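# Seat gear and two bearing rings in near-row holders

## Task

Working in the holder row closest to the robot, put the gear and both bearing rings each into the holder whose shape matches it, lying flat, and release them all at the end.

## Robot and tools

Robot: two arms, left_arm and right_arm, each a six-joint arm ending in a parallel two-finger gripper. left_arm's base is at (+0.042, +0.350, 0) m and right_arm's at (+0.010, -0.277, 0) m in the scene frame. The names are just labels and do not match left or right in a picture.

Scene frame: origin on the table top midway between the arms, +x out over the table, +z up, left_arm on the +y side. Every result has a state line per arm giving end_effector_position (metres) and end_effector_quat_wxyz in this frame. That position is the point between the finger pads, roughly 1 cm short of the fingertips; it can be misreported, worse at long reach. Gripper axes: fingers point along the gripper's +z, and they close and open along its y.

The 14-number row. Both execute_actions and move use one flat list of 14 numbers, each in [-1, 1], covering both arms even when only one moves: dx, dy, dz, rx, ry, rz, opening for left_arm, then the same seven for right_arm. The first six per arm are an offset, not a pose: expressed in that gripper's own axes and counted from the gripper pose shown in the most recent result that showed it (before any such result in the scene, and for the second or later call inside one reply, from where the arm is when the action begins). 1.0 equals 0.6 m for dx, dy, dz and 180 degrees for the rotation; rx, ry, rz form a single rotation vector. Opening is absolute, not an offset: +1 is fully open (0.094 m), -1 is shut. Every control step the commanded pose is clipped to within 70 mm and 16 degrees of the measured one; if position and orientation cannot both be met, position wins.

execute_actions(actions, pictures). actions is a list holding one item or nothing. Empty list: no command, returns the state with pictures. An action is {"rows": [...], "steps": n} with 1 to 15 rows and n at most 15 (default 15, at least 7); each step is 1/30 s, each row lasts one step, the last row repeats to fill. Every row is an offset from the same starting pose, not from the previous row. A wait is {"steps": n}, n up to 300, counted from the previous result including your reply time. pictures true asks for camera images. A refused call sends nothing.

move(target, speed). target is one 14-number row as above; each gripper travels in a straight line toward its offset pose, both finishing together, lasting 0.5 to 10 s (cut off at 10 s). speed is the path top speed in m/s, 0.002 to 0.5, default 0.25; turning is capped at twice that in rad/s. Opening is sent at the start. Paths ignore obstacles and the other arm. The extra line reports the ending (done, off_target, moving, held, fault) and active limits: limits=paced means the pose was clipped, limits=held means a check blocked some steps, after which the arm may surge fast. Each gripper's distance to its target is given. Faster contact and aiming deeper past contact both press harder.

wait(seconds): 0 to 10 s, sends nothing. zoom_image(camera, region): enlarges [x0, y0, x1, y1] pixels, at most 504 by 504, of cam_high, cam_low, cam_left_wrist or cam_right_wrist (all 504x504). read_manual(section): only returns URDF licence text. finished_scene(scene): ends and grades the current scene; pass its number; irreversible.

A "Hand target" line appears only when nothing is pending. After an action an arm continues only up to its last clipped pose, so long moves need several calls. Zero offsets are not a hold: they pull the arm back to the reference pose.

Sagging: arms usually stop a centimetre or more low. To keep an arm still, send the offset back to its desired pose in the first call of a reply and zeros afterwards, raising the aim if it still droops.

Gripping: grip_measured is the measured opening on the command scale (the last Joint positions value is metres). To hold something, command about 0.03 below grip_measured; less grips lighter. Force per pad is about 50-62 N, weaker on very thin parts. Readings can be off by about 1 mm per gripper. HELD marks steps not sent; "pose unreachable" means the clearance check altered or blocked a command. FAULT lines stop an arm.

Joint ranges (rad): waist -2.618 to 3.054, shoulder 0.000 to 3.142, elbow 0.000 to 3.142, wrist pitch -1.571 to 1.571, wrist yaw -1.571 to 1.571, wrist roll -2.094 to 2.094.

Heat: holding loads warms motors; MOTOR HOT from 75 °C, a 10 s stop at 90 °C, and at 100 °C the arm drops what it holds and falls. Avoid long holds.

Avoid: knocking anything off the table (fails the task), arms colliding or pushing each other, drops, slips, slamming and hard pushes. Occasional tugs on held parts or shoves on loose ones may happen. Cameras come with calibration (K, distortion, T_world_to_cam) that may be slightly off per scene.

Each tool is called after "Emit:" in YAML: its name, and indented under it one key for each argument.

## Session

Emit:
execute_actions:
  actions: []

Scene clock: 0.00 s of 6300.00 s.
left_arm: end_effector_position=(+0.2633, -0.1665, +0.3598) grip_measured=+1.000 end_effector_quat_wxyz=(+0.701, +0.553, +0.421, -0.160) | right_arm: end_effector_position=(+0.5815, -0.5245, +0.1703) grip_measured=+1.000 end_effector_quat_wxyz=(+0.578, +0.733, +0.354, -0.054)
Joint positions: left_arm=[-1.084  1.732  1.382  0.383 -0.034  0.697  0.094] | right_arm=[ 0.007  2.385  2.017 -0.229  0.954  1.534  0.094]
Joint velocities: left_arm=[-0.007  0.007 -0.002 -0.007 -0.007  0.022  0.   ] | right_arm=[ 0.007 -0.012  0.002  0.081  0.095 -0.051  0.   ]
Motor temperatures (°C, as the motors report them): left_arm=[28 25 26 27 28 28] | right_arm=[26 26 26 27 24 27]
Hand target (left_arm): +0.263, -0.165, +0.367; +0.704, +0.548, +0.421, -0.164
Hand target (right_arm): +0.580, -0.526, +0.188; +0.588, +0.731, +0.343, -0.050

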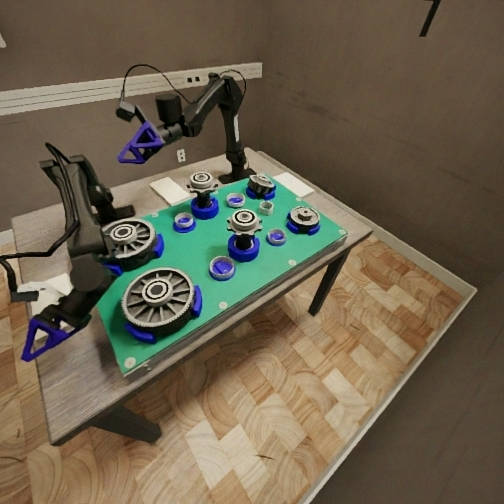

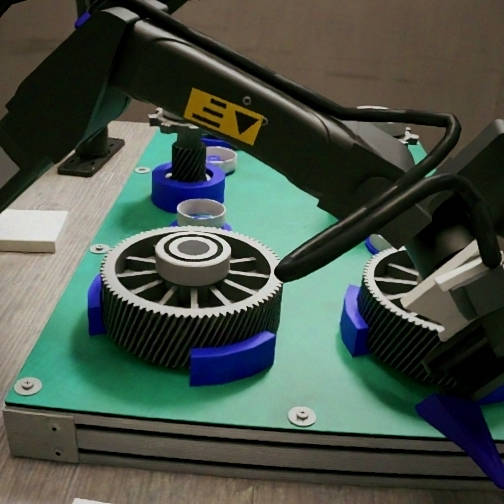

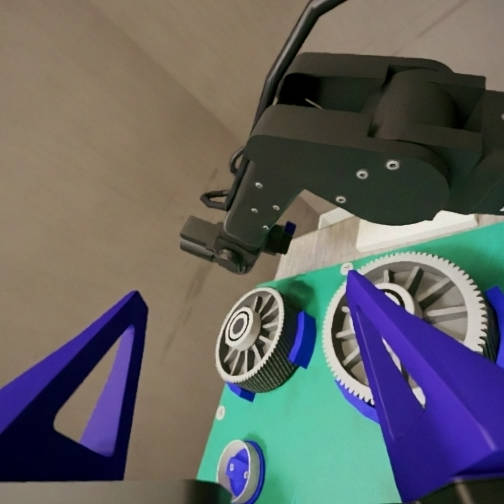

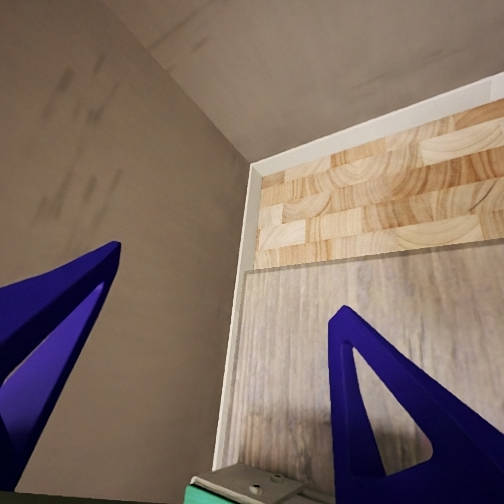

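Emit:
zoom_image:
  camera: "cam_high"
  region: [0, 150, 360, 390]

Emit:
zoom_image:
  camera: "cam_high"
  region: [140, 160, 330, 290]

Region (0, 150, 360, 390) of cam_high's 504x504 image, scaled by 1.400, with more detail than that image has.

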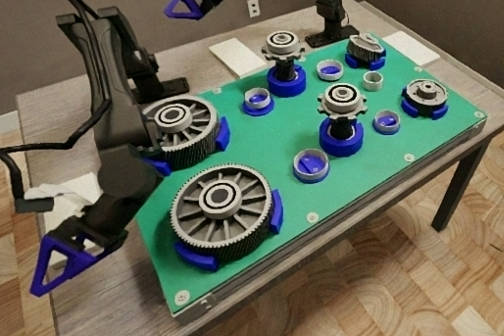

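Region (140, 160, 330, 290) of cam_high's 504x504 image, scaled by 2.653, with more detail than that image has; it fills the top 345 rows of this view, and the rest is white.

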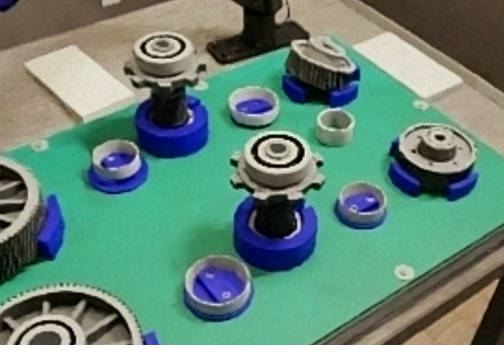

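Emit:
move:
  target: [0.27,0.118,-0.557,-0.128,0.559,-0.441,1,0,0,0,0,0,0,1]
  speed: 0.4

Scene clock: 4.47 s of 6300.00 s.
left_arm: end_effector_position=(+0.2753, +0.1956, +0.2654) grip_measured=+1.000 end_effector_quat_wxyz=(+0.115, +0.016, +0.991, -0.068) | right_arm: end_effector_position=(+0.5826, -0.5239, +0.1697) grip_measured=+1.000 end_effector_quat_wxyz=(+0.577, +0.733, +0.356, -0.051)
Joint positions: left_arm=[-0.5    1.471  1.743 -1.574 -0.012 -0.562  0.094] | right_arm=[ 0.007  2.385  2.017 -0.229  0.946  1.534  0.094]
Joint velocities: left_arm=[-0.007 -0.017  0.022 -0.051  0.007  0.022  0.   ] | right_arm=[-0.002 -0.007 -0.002  0.081 -0.051  0.037  0.   ]
Motor temperatures (°C, as the motors report them): left_arm=[28 26 27 28 28 28] | right_arm=[26 29 27 28 24 27]
Hand target (left_arm): +0.271, +0.201, +0.266; +0.112, +0.008, +0.991, -0.070
Hand target (right_arm): +0.582, -0.524, +0.170; +0.578, +0.733, +0.354, -0.054
Off the commanded pose (left_arm): 0.008 m, 16 deg.
Off the commanded pose (right_arm): 0.001 m, 0 deg.
joint sent to its limit (left arm) — the command would take joint 4 (wrist pitch) past its lower limit, so that joint was sent only as far as its limit.
Kept back: nothing.
move: off_target (left_arm); limits=paced
camera_calibration (this result's frames):
cam_left_wrist: T_world_to_cam=[[-0.164946, -0.981463, 0.0975847, 0.205684], [-0.869361, 0.191406, 0.455605, 0.102386], [-0.465838, -0.00968606, -0.884817, 0.485275], [0, 0, 0, 1]] pos_world=[0.348997, 0.186974, 0.36266]
cam_right_wrist: T_world_to_cam=[[-0.823617, -0.0845726, -0.560805, 0.522265], [0.157075, 0.916123, -0.368843, 0.472256], [0.54496, -0.391874, -0.741251, -0.288181], [0, 0, 0, 1]] pos_world=[0.513014, -0.501406, 0.253463]

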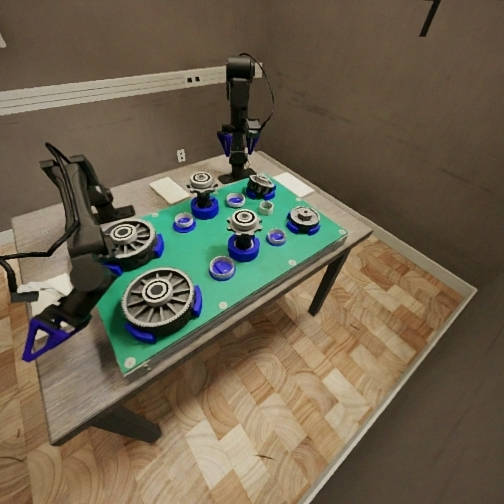

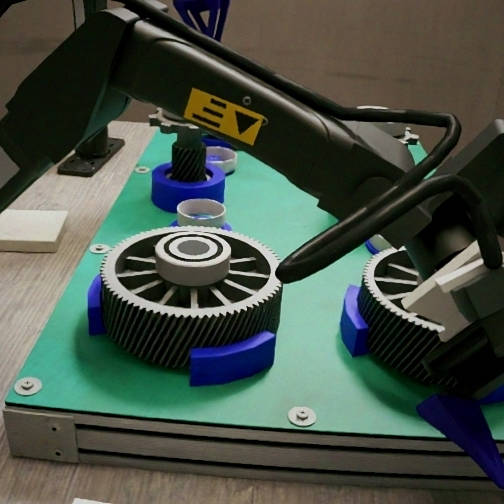

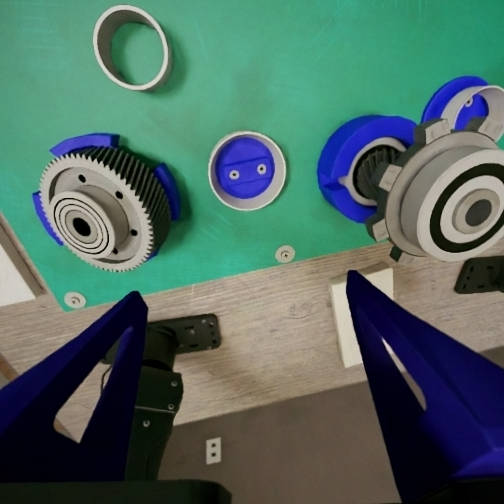

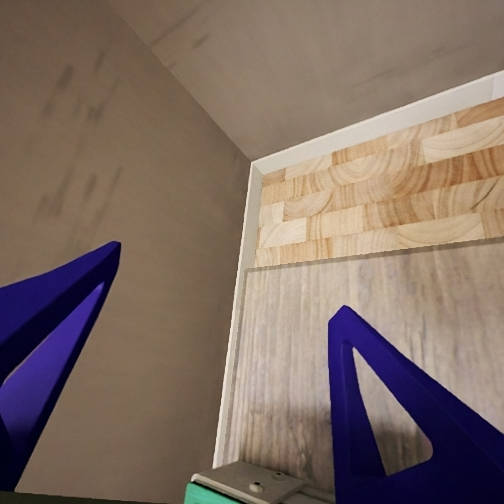

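Emit:
zoom_image:
  camera: "cam_left_wrist"
  region: [20, 0, 320, 290]

Emit:
zoom_image:
  camera: "cam_high"
  region: [160, 165, 330, 290]

Emit:
zoom_image:
  camera: "cam_high"
  region: [165, 200, 215, 240]

Region (20, 0, 320, 290) of cam_left_wrist's 504x504 image, scaled by 1.680, with more detail than that image has; it fills the top 487 rows of this view, and the rest is white.

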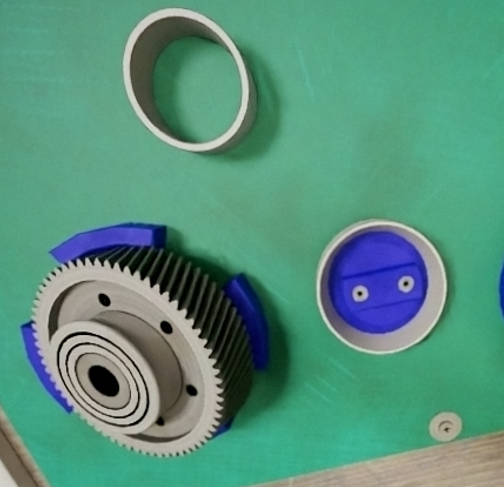

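Region (160, 165, 330, 290) of cam_high's 504x504 image, scaled by 2.965, with more detail than that image has; it fills the top 371 rows of this view, and the rest is white.

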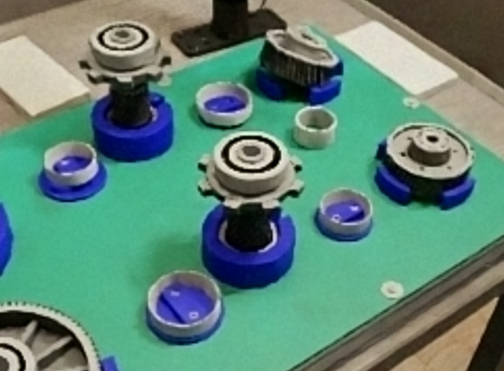

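Region (165, 200, 215, 240) of cam_high's 504x504 image, scaled by 10.080, with more detail than that image has; it fills the top 403 rows of this view, and the rest is white.

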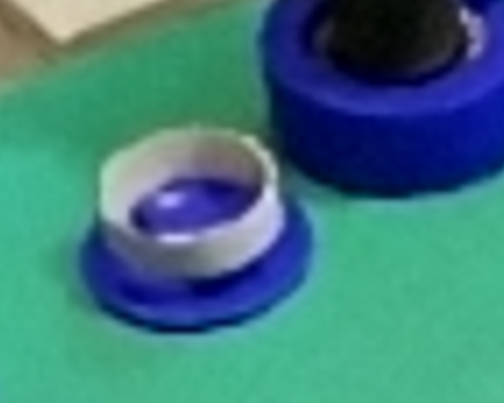

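Emit:
move:
  target: [0.031,0.063,0.217,-0.043,0.074,-0.01,-0.3,0,0,0,0,0,0,1]

Scene clock: 7.67 s of 6300.00 s.
left_arm: end_effector_position=(+0.2845, +0.2124, +0.1307) grip_measured=-0.298 end_effector_quat_wxyz=(-0.010, +0.002, +1.000, +0.006) | right_arm: end_effector_position=(+0.5836, -0.5233, +0.1691) grip_measured=+1.000 end_effector_quat_wxyz=(+0.576, +0.733, +0.358, -0.048)
Joint positions: left_arm=[-0.424  1.618  1.365 -1.342 -0.001 -0.516  0.033] | right_arm=[ 0.007  2.385  2.017 -0.229  0.939  1.534  0.094]
Joint velocities: left_arm=[ 0.007 -0.017 -0.007 -0.022 -0.022 -0.037 -0.001] | right_arm=[-0.002  0.002 -0.002 -0.007  0.022 -0.051  0.   ]
Motor temperatures (°C, as the motors report them): left_arm=[28 27 27 28 28 28] | right_arm=[26 31 27 28 24 27]
Hand target (left_arm): +0.288, +0.212, +0.132; -0.001, +0.002, +1.000, -0.001
Hand target (right_arm): +0.583, -0.524, +0.170; +0.577, +0.733, +0.356, -0.051
Off the commanded pose (left_arm): 0.005 m, 1 deg.
Off the commanded pose (right_arm): 0.001 m, 0 deg.
Kept back: nothing.
move: done
camera_calibration (this result's frames):
cam_left_wrist: T_world_to_cam=[[-0.126256, -0.991887, -0.0148522, 0.242746], [-0.729359, 0.08267, 0.679118, 0.12258], [-0.67238, 0.096575, -0.733879, 0.386996], [0, 0, 0, 1]] pos_world=[0.380262, 0.193269, 0.204367]
cam_right_wrist: T_world_to_cam=[[-0.822707, -0.087259, -0.561729, 0.521015], [0.151833, 0.918521, -0.365057, 0.475011], [0.547815, -0.385623, -0.742424, -0.287114], [0, 0, 0, 1]] pos_world=[0.513805, -0.501562, 0.252915]

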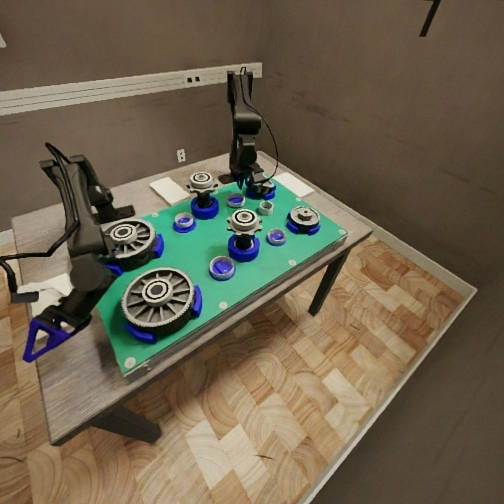

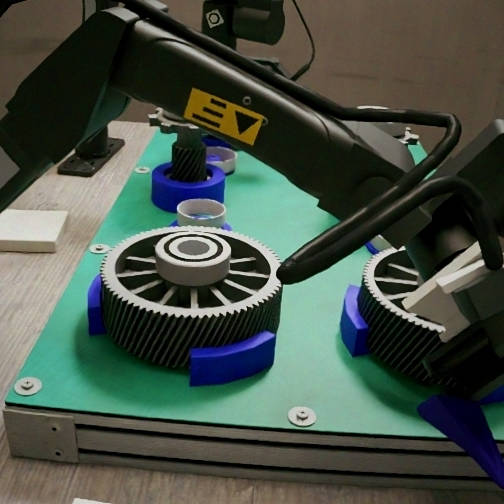

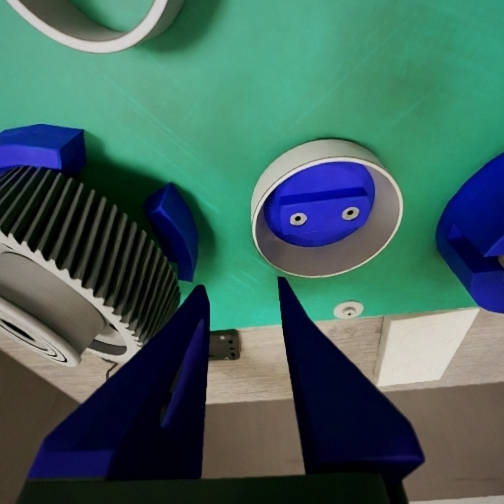

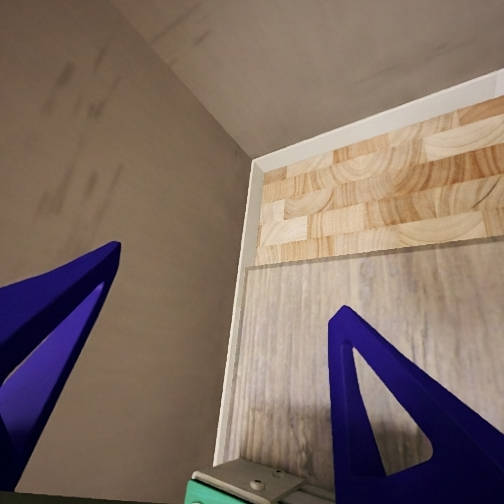

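Emit:
move:
  target: [-0.006,-0.012,0.08,0,0,0,-0.4,0,0,0,0,0,0,1]
  speed: 0.08

Scene clock: 9.00 s of 6300.00 s.
left_arm: end_effector_position=(+0.2857, +0.2095, +0.0871) grip_measured=-0.398 end_effector_quat_wxyz=(-0.016, +0.002, +1.000, +0.010) | right_arm: end_effector_position=(+0.5846, -0.5226, +0.1685) grip_measured=+1.000 end_effector_quat_wxyz=(+0.575, +0.733, +0.360, -0.045)
Joint positions: left_arm=[-0.432  1.656  1.232 -1.184 -0.001 -0.523  0.028] | right_arm=[ 0.007  2.385  2.017 -0.229  0.931  1.534  0.094]
Joint velocities: left_arm=[ 0.012  0.012 -0.007 -0.066  0.037  0.022 -0.   ] | right_arm=[-0.002  0.002  0.002  0.051 -0.037  0.022  0.   ]
Motor temperatures (°C, as the motors report them): left_arm=[28 27 27 28 28 28] | right_arm=[26 32 27 28 24 27]
Hand target (left_arm): +0.287, +0.205, +0.083; -0.010, +0.002, +1.000, +0.006
Hand target (right_arm): +0.584, -0.523, +0.169; +0.576, +0.733, +0.358, -0.048
Off the commanded pose (left_arm): 0.006 m, 1 deg.
Off the commanded pose (right_arm): 0.001 m, 0 deg.
Kept back: nothing.
move: done
camera_calibration (this result's frames):
cam_left_wrist: T_world_to_cam=[[-0.126477, -0.991753, -0.0207156, 0.239877], [-0.721439, 0.0776308, 0.688113, 0.151301], [-0.68083, 0.101975, -0.725308, 0.356607], [0, 0, 0, 1]] pos_world=[0.382282, 0.189788, 0.159507]
cam_right_wrist: T_world_to_cam=[[-0.82173, -0.0900768, -0.562714, 0.519696], [0.146296, 0.920994, -0.361065, 0.4779], [0.550779, -0.37902, -0.74363, -0.285968], [0, 0, 0, 1]] pos_world=[0.51464, -0.501718, 0.252339]

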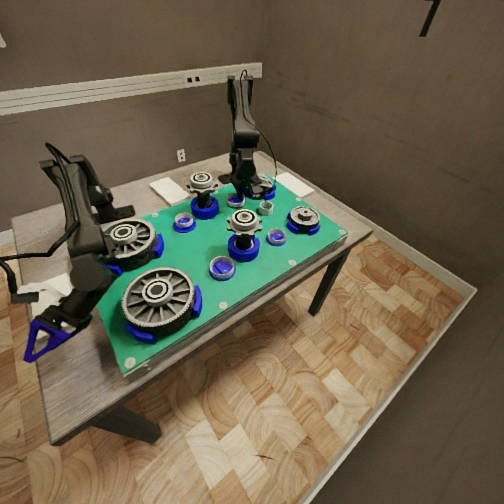

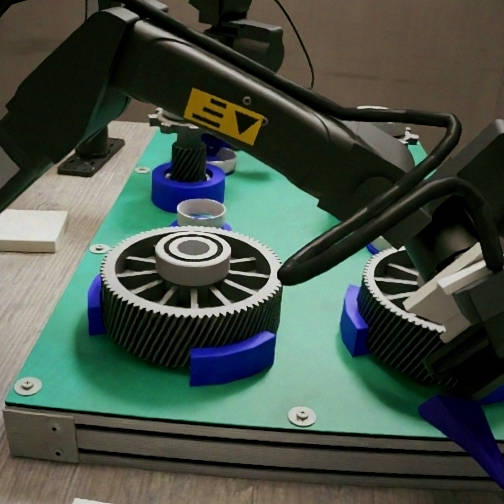

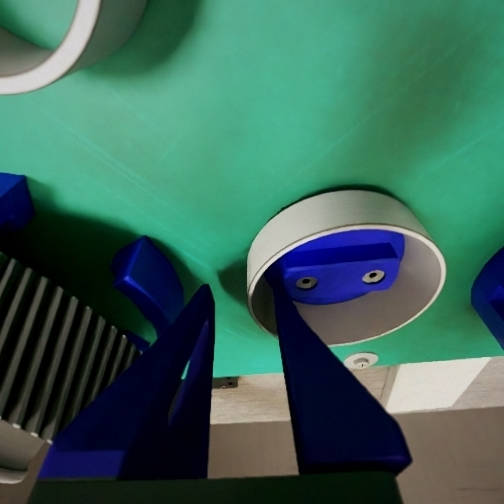

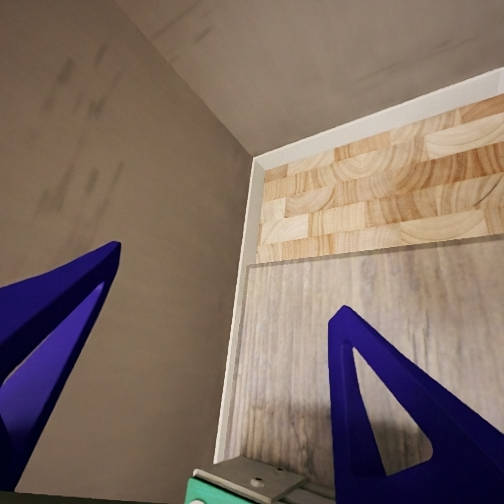

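Emit:
move:
  target: [0.015,-0.018,0.034,0,0,0,-0.4,0,0,0,0,0,0,1]
  speed: 0.04

Scene clock: 10.10 s of 6300.00 s.
left_arm: end_effector_position=(+0.2813, +0.2103, +0.0815) grip_measured=-0.399 end_effector_quat_wxyz=(-0.009, -0.005, +1.000, +0.023) | right_arm: end_effector_position=(+0.5856, -0.5220, +0.1679) grip_measured=+1.000 end_effector_quat_wxyz=(+0.574, +0.733, +0.362, -0.043)
Joint positions: left_arm=[-0.456  1.647  1.198 -1.163 -0.03  -0.562  0.028] | right_arm=[ 0.007  2.385  2.017 -0.229  0.924  1.534  0.094]
Joint velocities: left_arm=[-0.002 -0.007  0.007  0.022 -0.022  0.037 -0.   ] | right_arm=[ 0.002  0.007  0.002 -0.007  0.022  0.007  0.   ]
Motor temperatures (°C, as the motors report them): left_arm=[28 27 27 28 28 28] | right_arm=[26 32 28 28 24 27]
Hand target (left_arm): +0.276, +0.200, +0.068; -0.017, +0.002, +1.000, +0.011
Hand target (right_arm): +0.585, -0.523, +0.169; +0.575, +0.733, +0.360, -0.045
Off the commanded pose (left_arm): 0.019 m, 2 deg.
Off the commanded pose (right_arm): 0.001 m, 0 deg.
Kept back: nothing.
move: off_target (left_arm)
camera_calibration (this result's frames):
cam_left_wrist: T_world_to_cam=[[-0.111992, -0.992506, -0.0488907, 0.238343], [-0.731927, 0.0491114, 0.679611, 0.161589], [-0.672117, 0.111895, -0.731942, 0.345448], [0, 0, 0, 1]] pos_world=[0.377145, 0.189967, 0.154683]
cam_right_wrist: T_world_to_cam=[[-0.820785, -0.0927441, -0.563659, 0.518441], [0.141019, 0.923295, -0.357266, 0.480634], [0.553558, -0.372725, -0.744748, -0.284857], [0, 0, 0, 1]] pos_world=[0.515435, -0.501859, 0.251791]

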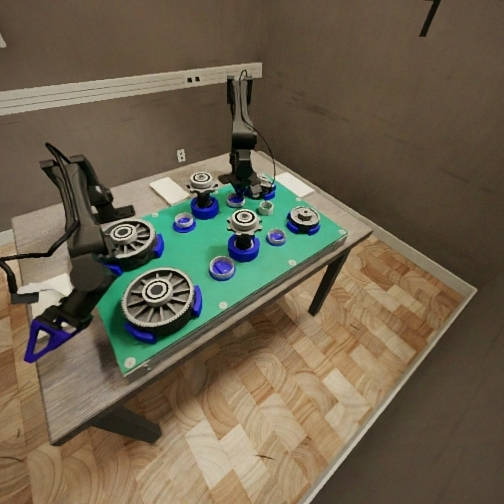

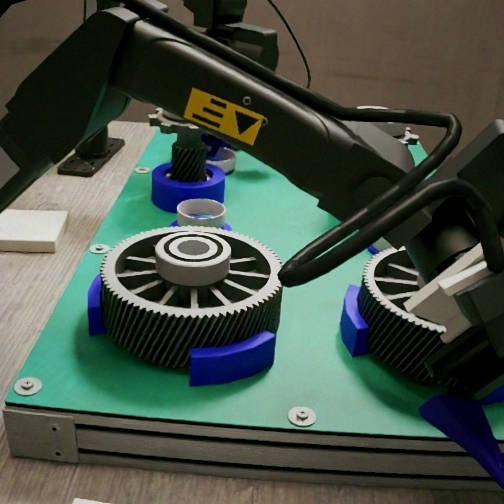

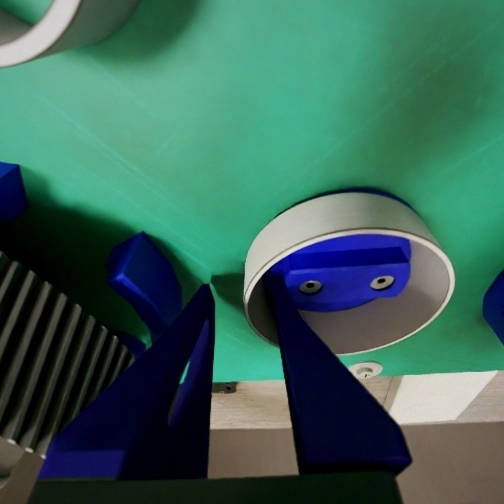

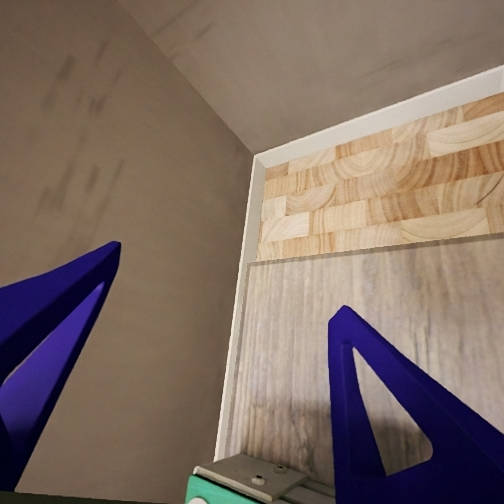

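Emit:
move:
  target: [0,-0.02,0,0,0,0,-1,0,0,0,0,0,0,1]
  speed: 0.04

Emit:
move:
  target: [0,0,-0.08,0,0,0,-1,0,0,0,0,0,0,1]
  speed: 0.08

Scene clock: 11.07 s of 6300.00 s.
left_arm: end_effector_position=(+0.2825, +0.1992, +0.0830) grip_measured=-0.891 end_effector_quat_wxyz=(-0.002, -0.007, +1.000, +0.009) | right_arm: end_effector_position=(+0.5865, -0.5214, +0.1674) grip_measured=+1.000 end_effector_quat_wxyz=(+0.572, +0.734, +0.364, -0.040)
Joint positions: left_arm=[-0.476  1.645  1.204 -1.142 -0.014 -0.586  0.005] | right_arm=[ 0.007  2.385  2.017 -0.229  0.917  1.534  0.094]
Joint velocities: left_arm=[ 0.002  0.012  0.007  0.022  0.007  0.007 -0.   ] | right_arm=[-0.017 -0.007 -0.007 -0.051  0.051  0.051  0.   ]
Motor temperatures (°C, as the motors report them): left_arm=[28 27 27 28 28 28] | right_arm=[26 33 28 28 24 27]
Hand target (left_arm): +0.282, +0.198, +0.081; -0.008, -0.005, +1.000, +0.023
Hand target (right_arm): +0.586, -0.522, +0.168; +0.574, +0.733, +0.362, -0.043
Off the commanded pose (left_arm): 0.003 m, 2 deg.
Off the commanded pose (right_arm): 0.001 m, 0 deg.
Kept back: nothing.
move: done
camera_calibration (this result's frames):
cam_left_wrist: T_world_to_cam=[[-0.108364, -0.99386, -0.0223465, 0.224615], [-0.742602, 0.0659834, 0.666475, 0.162806], [-0.660908, 0.0888168, -0.745192, 0.35115], [0, 0, 0, 1]] pos_world=[0.377318, 0.181306, 0.158187]
cam_right_wrist: T_world_to_cam=[[-0.819823, -0.0954018, -0.564614, 0.517182], [0.135726, 0.92555, -0.353463, 0.483359], [0.5563, -0.366409, -0.745838, -0.283726], [0, 0, 0, 1]] pos_world=[0.51623, -0.501993, 0.251244]

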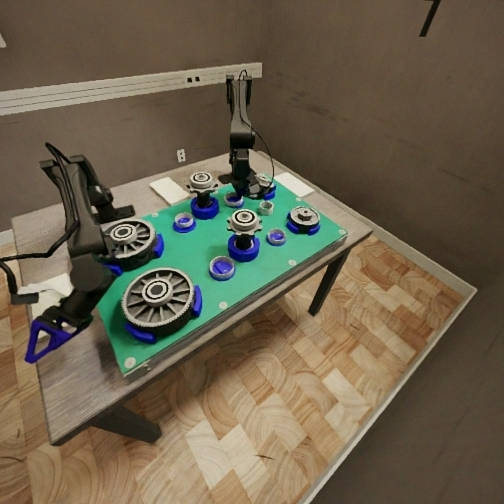

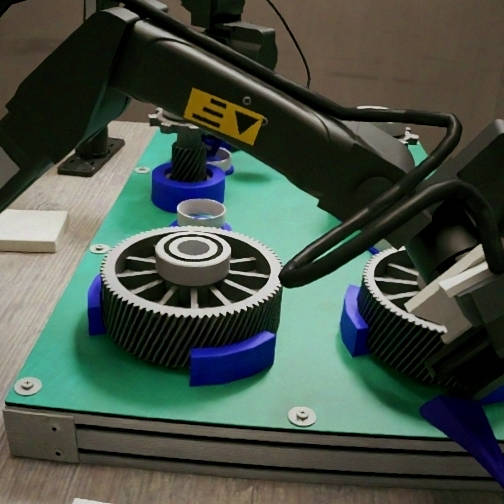

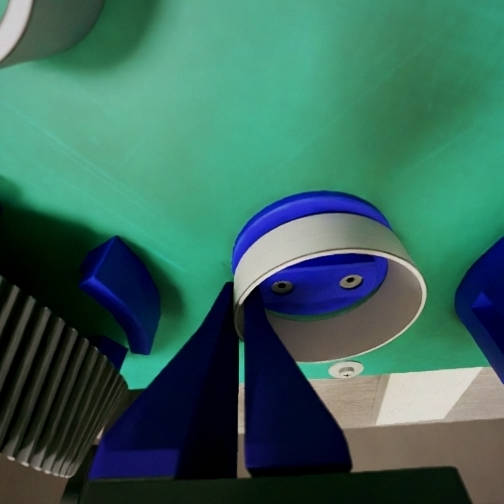

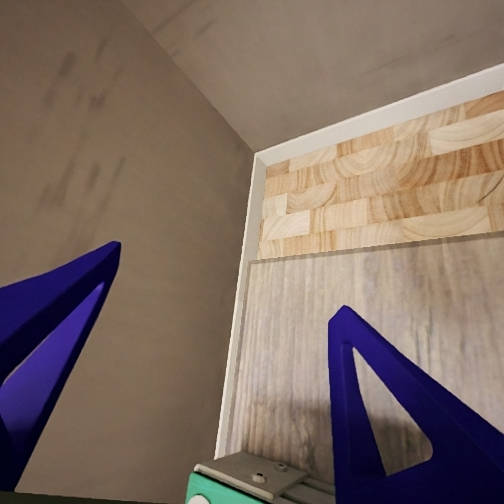

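Scene clock: 12.20 s of 6300.00 s.
left_arm: end_effector_position=(+0.2783, +0.2017, +0.1179) grip_measured=-0.892 end_effector_quat_wxyz=(-0.018, -0.007, +1.000, +0.019) | right_arm: end_effector_position=(+0.5875, -0.5208, +0.1668) grip_measured=+1.000 end_effector_quat_wxyz=(+0.571, +0.734, +0.367, -0.037)
Joint positions: left_arm=[-0.476  1.645  1.342 -1.319 -0.012 -0.586  0.005] | right_arm=[ 0.007  2.385  2.017 -0.229  0.909  1.534  0.094]
Joint velocities: left_arm=[ 0.007 -0.007 -0.012 -0.081 -0.051 -0.066  0.   ] | right_arm=[ 0.007  0.002  0.007  0.007  0.007 -0.007  0.   ]
Motor temperatures (°C, as the motors report them): left_arm=[28 27 28 28 28 28] | right_arm=[26 33 28 29 24 27]
Hand target (left_arm): +0.282, +0.199, +0.131; -0.001, -0.007, +1.000, +0.009
Hand target (right_arm): +0.587, -0.521, +0.167; +0.572, +0.734, +0.364, -0.040
Off the commanded pose (left_arm): 0.014 m, 2 deg.
Off the commanded pose (right_arm): 0.001 m, 0 deg.
Kept back: nothing.
move: off_target (left_arm)
camera_calibration (this result's frames):
cam_left_wrist: T_world_to_cam=[[-0.108954, -0.9933, -0.0385284, 0.22939], [-0.720206, 0.0521653, 0.691796, 0.129764], [-0.685151, 0.103123, -0.721064, 0.375119], [0, 0, 0, 1]] pos_world=[0.375463, 0.182401, 0.189553]
cam_right_wrist: T_world_to_cam=[[-0.818844, -0.0980499, -0.565579, 0.51592], [0.130416, 0.927757, -0.349654, 0.486074], [0.559004, -0.360073, -0.746902, -0.282574], [0, 0, 0, 1]] pos_world=[0.517027, -0.50212, 0.250696]

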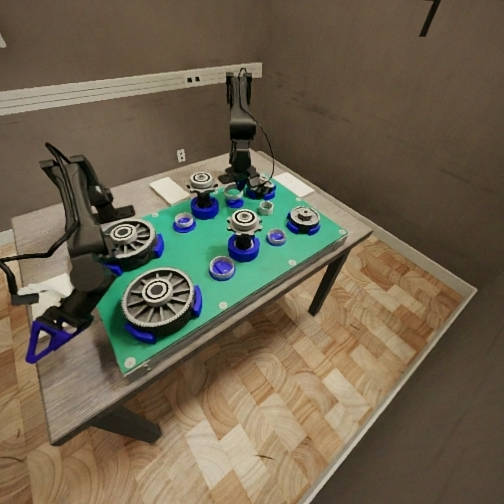

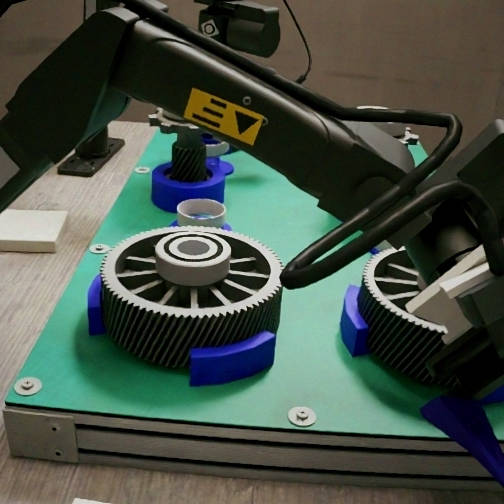

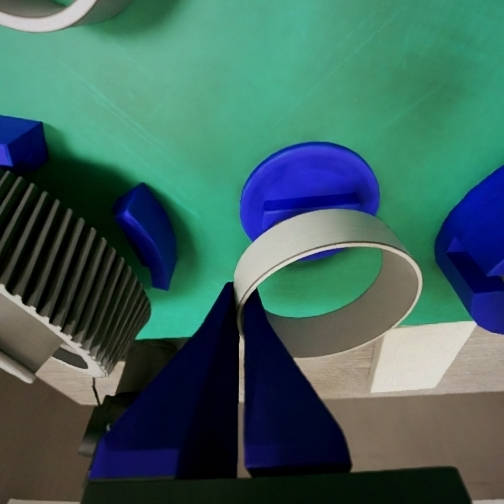

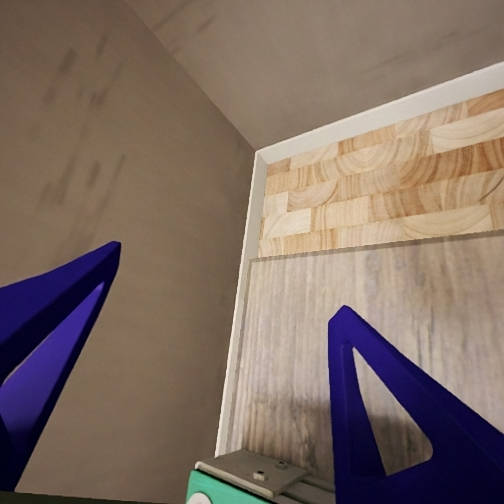

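Emit:
move:
  target: [-0.17,-0.025,0,0,0,0,-1,0,0,0,0,0,0,1]
  speed: 0.15

Emit:
move:
  target: [0,0,0.055,0,0,0,-1,0,0,0,0,0,0,1]
  speed: 0.05

Scene clock: 13.70 s of 6300.00 s.
left_arm: end_effector_position=(+0.3747, +0.1873, +0.1058) grip_measured=-0.892 end_effector_quat_wxyz=(-0.029, -0.009, +0.999, +0.023) | right_arm: end_effector_position=(+0.5885, -0.5201, +0.1662) grip_measured=+1.000 end_effector_quat_wxyz=(+0.570, +0.734, +0.369, -0.034)
Joint positions: left_arm=[-0.368  2.026  1.777 -1.395 -0.014 -0.482  0.005] | right_arm=[ 0.007  2.385  2.017 -0.229  0.902  1.534  0.094]
Joint velocities: left_arm=[-0.002 -0.012 -0.012 -0.081 -0.037 -0.022  0.   ] | right_arm=[ 0.007 -0.007  0.017 -0.066 -0.037 -0.037  0.   ]
Motor temperatures (°C, as the motors report them): left_arm=[28 28 28 28 28 28] | right_arm=[26 33 28 29 24 27]
Hand target (left_arm): +0.380, +0.188, +0.115; -0.019, -0.007, +1.000, +0.019
Hand target (right_arm): +0.588, -0.521, +0.167; +0.571, +0.734, +0.367, -0.037
Off the commanded pose (left_arm): 0.010 m, 1 deg.
Off the commanded pose (right_arm): 0.001 m, 0 deg.
Kept back: nothing.
move: done
camera_calibration (this result's frames):
cam_left_wrist: T_world_to_cam=[[-0.105594, -0.993479, -0.0430166, 0.224348], [-0.704321, 0.0441824, 0.708506, 0.202084], [-0.701985, 0.105111, -0.704393, 0.438149], [0, 0, 0, 1]] pos_world=[0.473596, 0.167902, 0.175102]
cam_right_wrist: T_world_to_cam=[[-0.817797, -0.100827, -0.566606, 0.514589], [0.12481, 0.93003, -0.345639, 0.48892], [0.56181, -0.353381, -0.747991, -0.28134], [0, 0, 0, 1]] pos_world=[0.517867, -0.502246, 0.25012]

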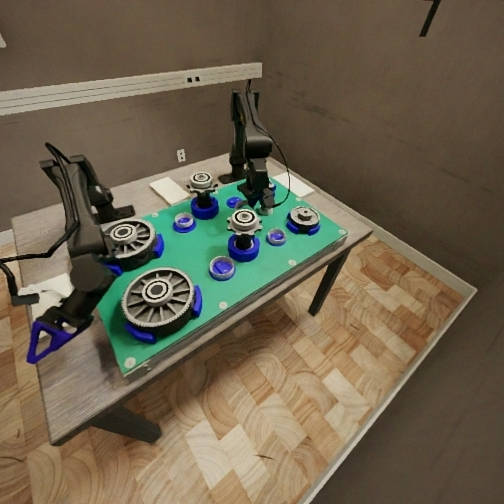

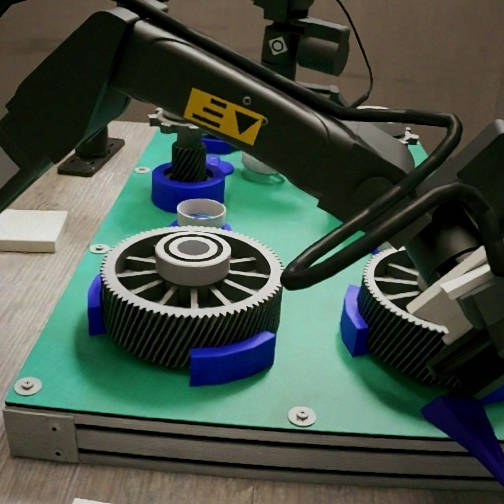

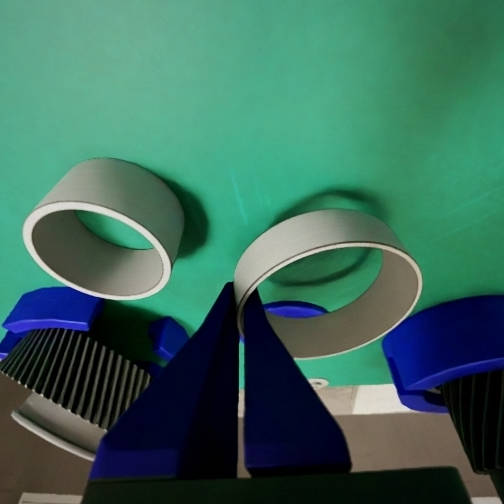

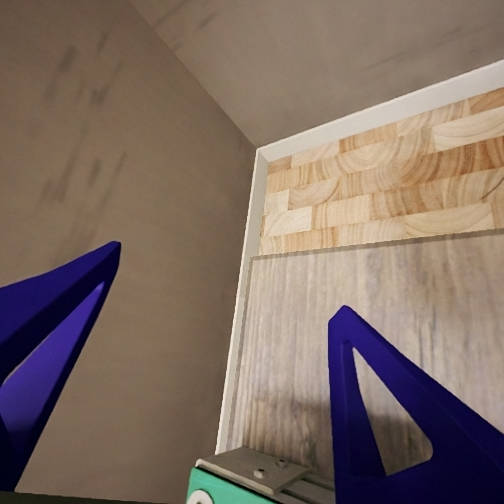

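Scene clock: 14.77 s of 6300.00 s.
left_arm: end_effector_position=(+0.3721, +0.1857, +0.0817) grip_measured=-0.892 end_effector_quat_wxyz=(-0.032, -0.009, +0.999, +0.016) | right_arm: end_effector_position=(+0.5895, -0.5194, +0.1656) grip_measured=+1.000 end_effector_quat_wxyz=(+0.569, +0.734, +0.371, -0.032)
Joint positions: left_arm=[-0.368  2.023  1.678 -1.297  0.001 -0.482  0.005] | right_arm=[ 0.007  2.385  2.017 -0.229  0.895  1.534  0.094]
Joint velocities: left_arm=[-0.007 -0.002  0.002 -0.051  0.051 -0.051 -0.001] | right_arm=[-0.012  0.007 -0.002 -0.022 -0.022 -0.007  0.   ]
Motor temperatures (°C, as the motors report them): left_arm=[28 28 28 28 28 28] | right_arm=[26 34 28 29 24 27]
Hand target (left_arm): +0.373, +0.188, +0.073; -0.030, -0.009, +0.999, +0.023
Hand target (right_arm): +0.589, -0.520, +0.166; +0.570, +0.734, +0.369, -0.034
Off the commanded pose (left_arm): 0.009 m, 1 deg.
Off the commanded pose (right_arm): 0.001 m, 0 deg.
Kept back: nothing.
move: done
camera_calibration (this result's frames):
cam_left_wrist: T_world_to_cam=[[-0.105114, -0.994039, -0.0289254, 0.220244], [-0.70072, 0.0533951, 0.711436, 0.214104], [-0.705651, 0.0950504, -0.702156, 0.422524], [0, 0, 0, 1]] pos_world=[0.471332, 0.167338, 0.150727]
cam_right_wrist: T_world_to_cam=[[-0.816784, -0.103454, -0.567592, 0.513322], [0.119469, 0.932141, -0.34182, 0.491614], [0.564438, -0.347003, -0.748998, -0.280145], [0, 0, 0, 1]] pos_world=[0.518666, -0.502359, 0.249572]

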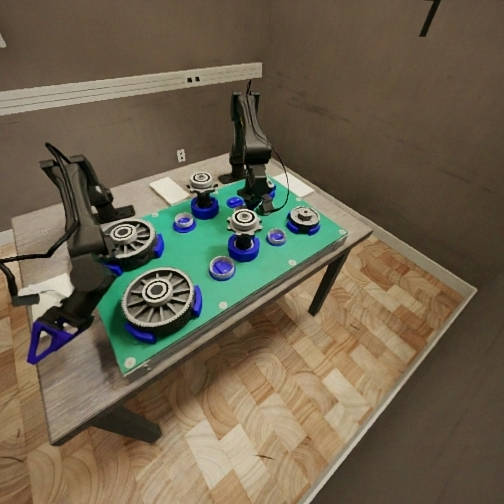

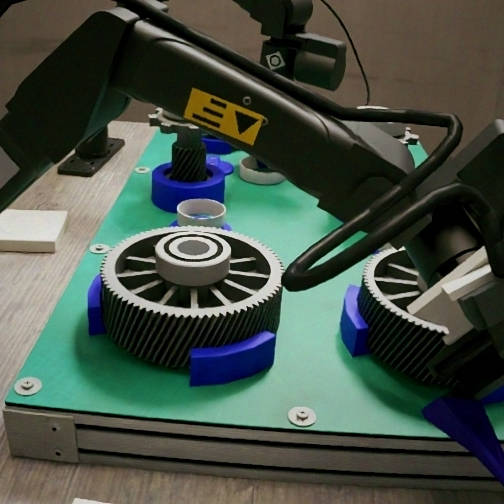

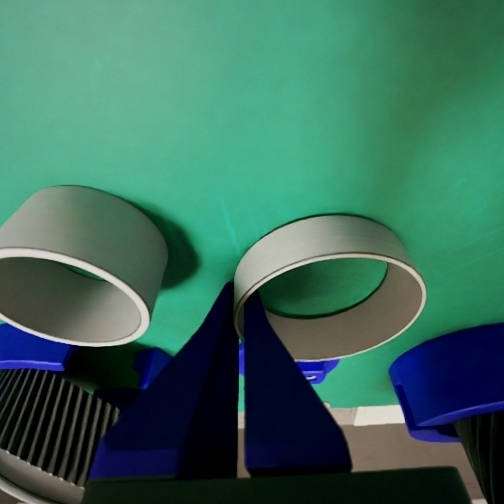

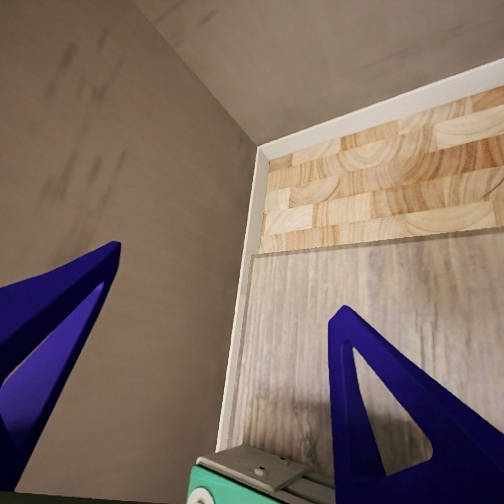

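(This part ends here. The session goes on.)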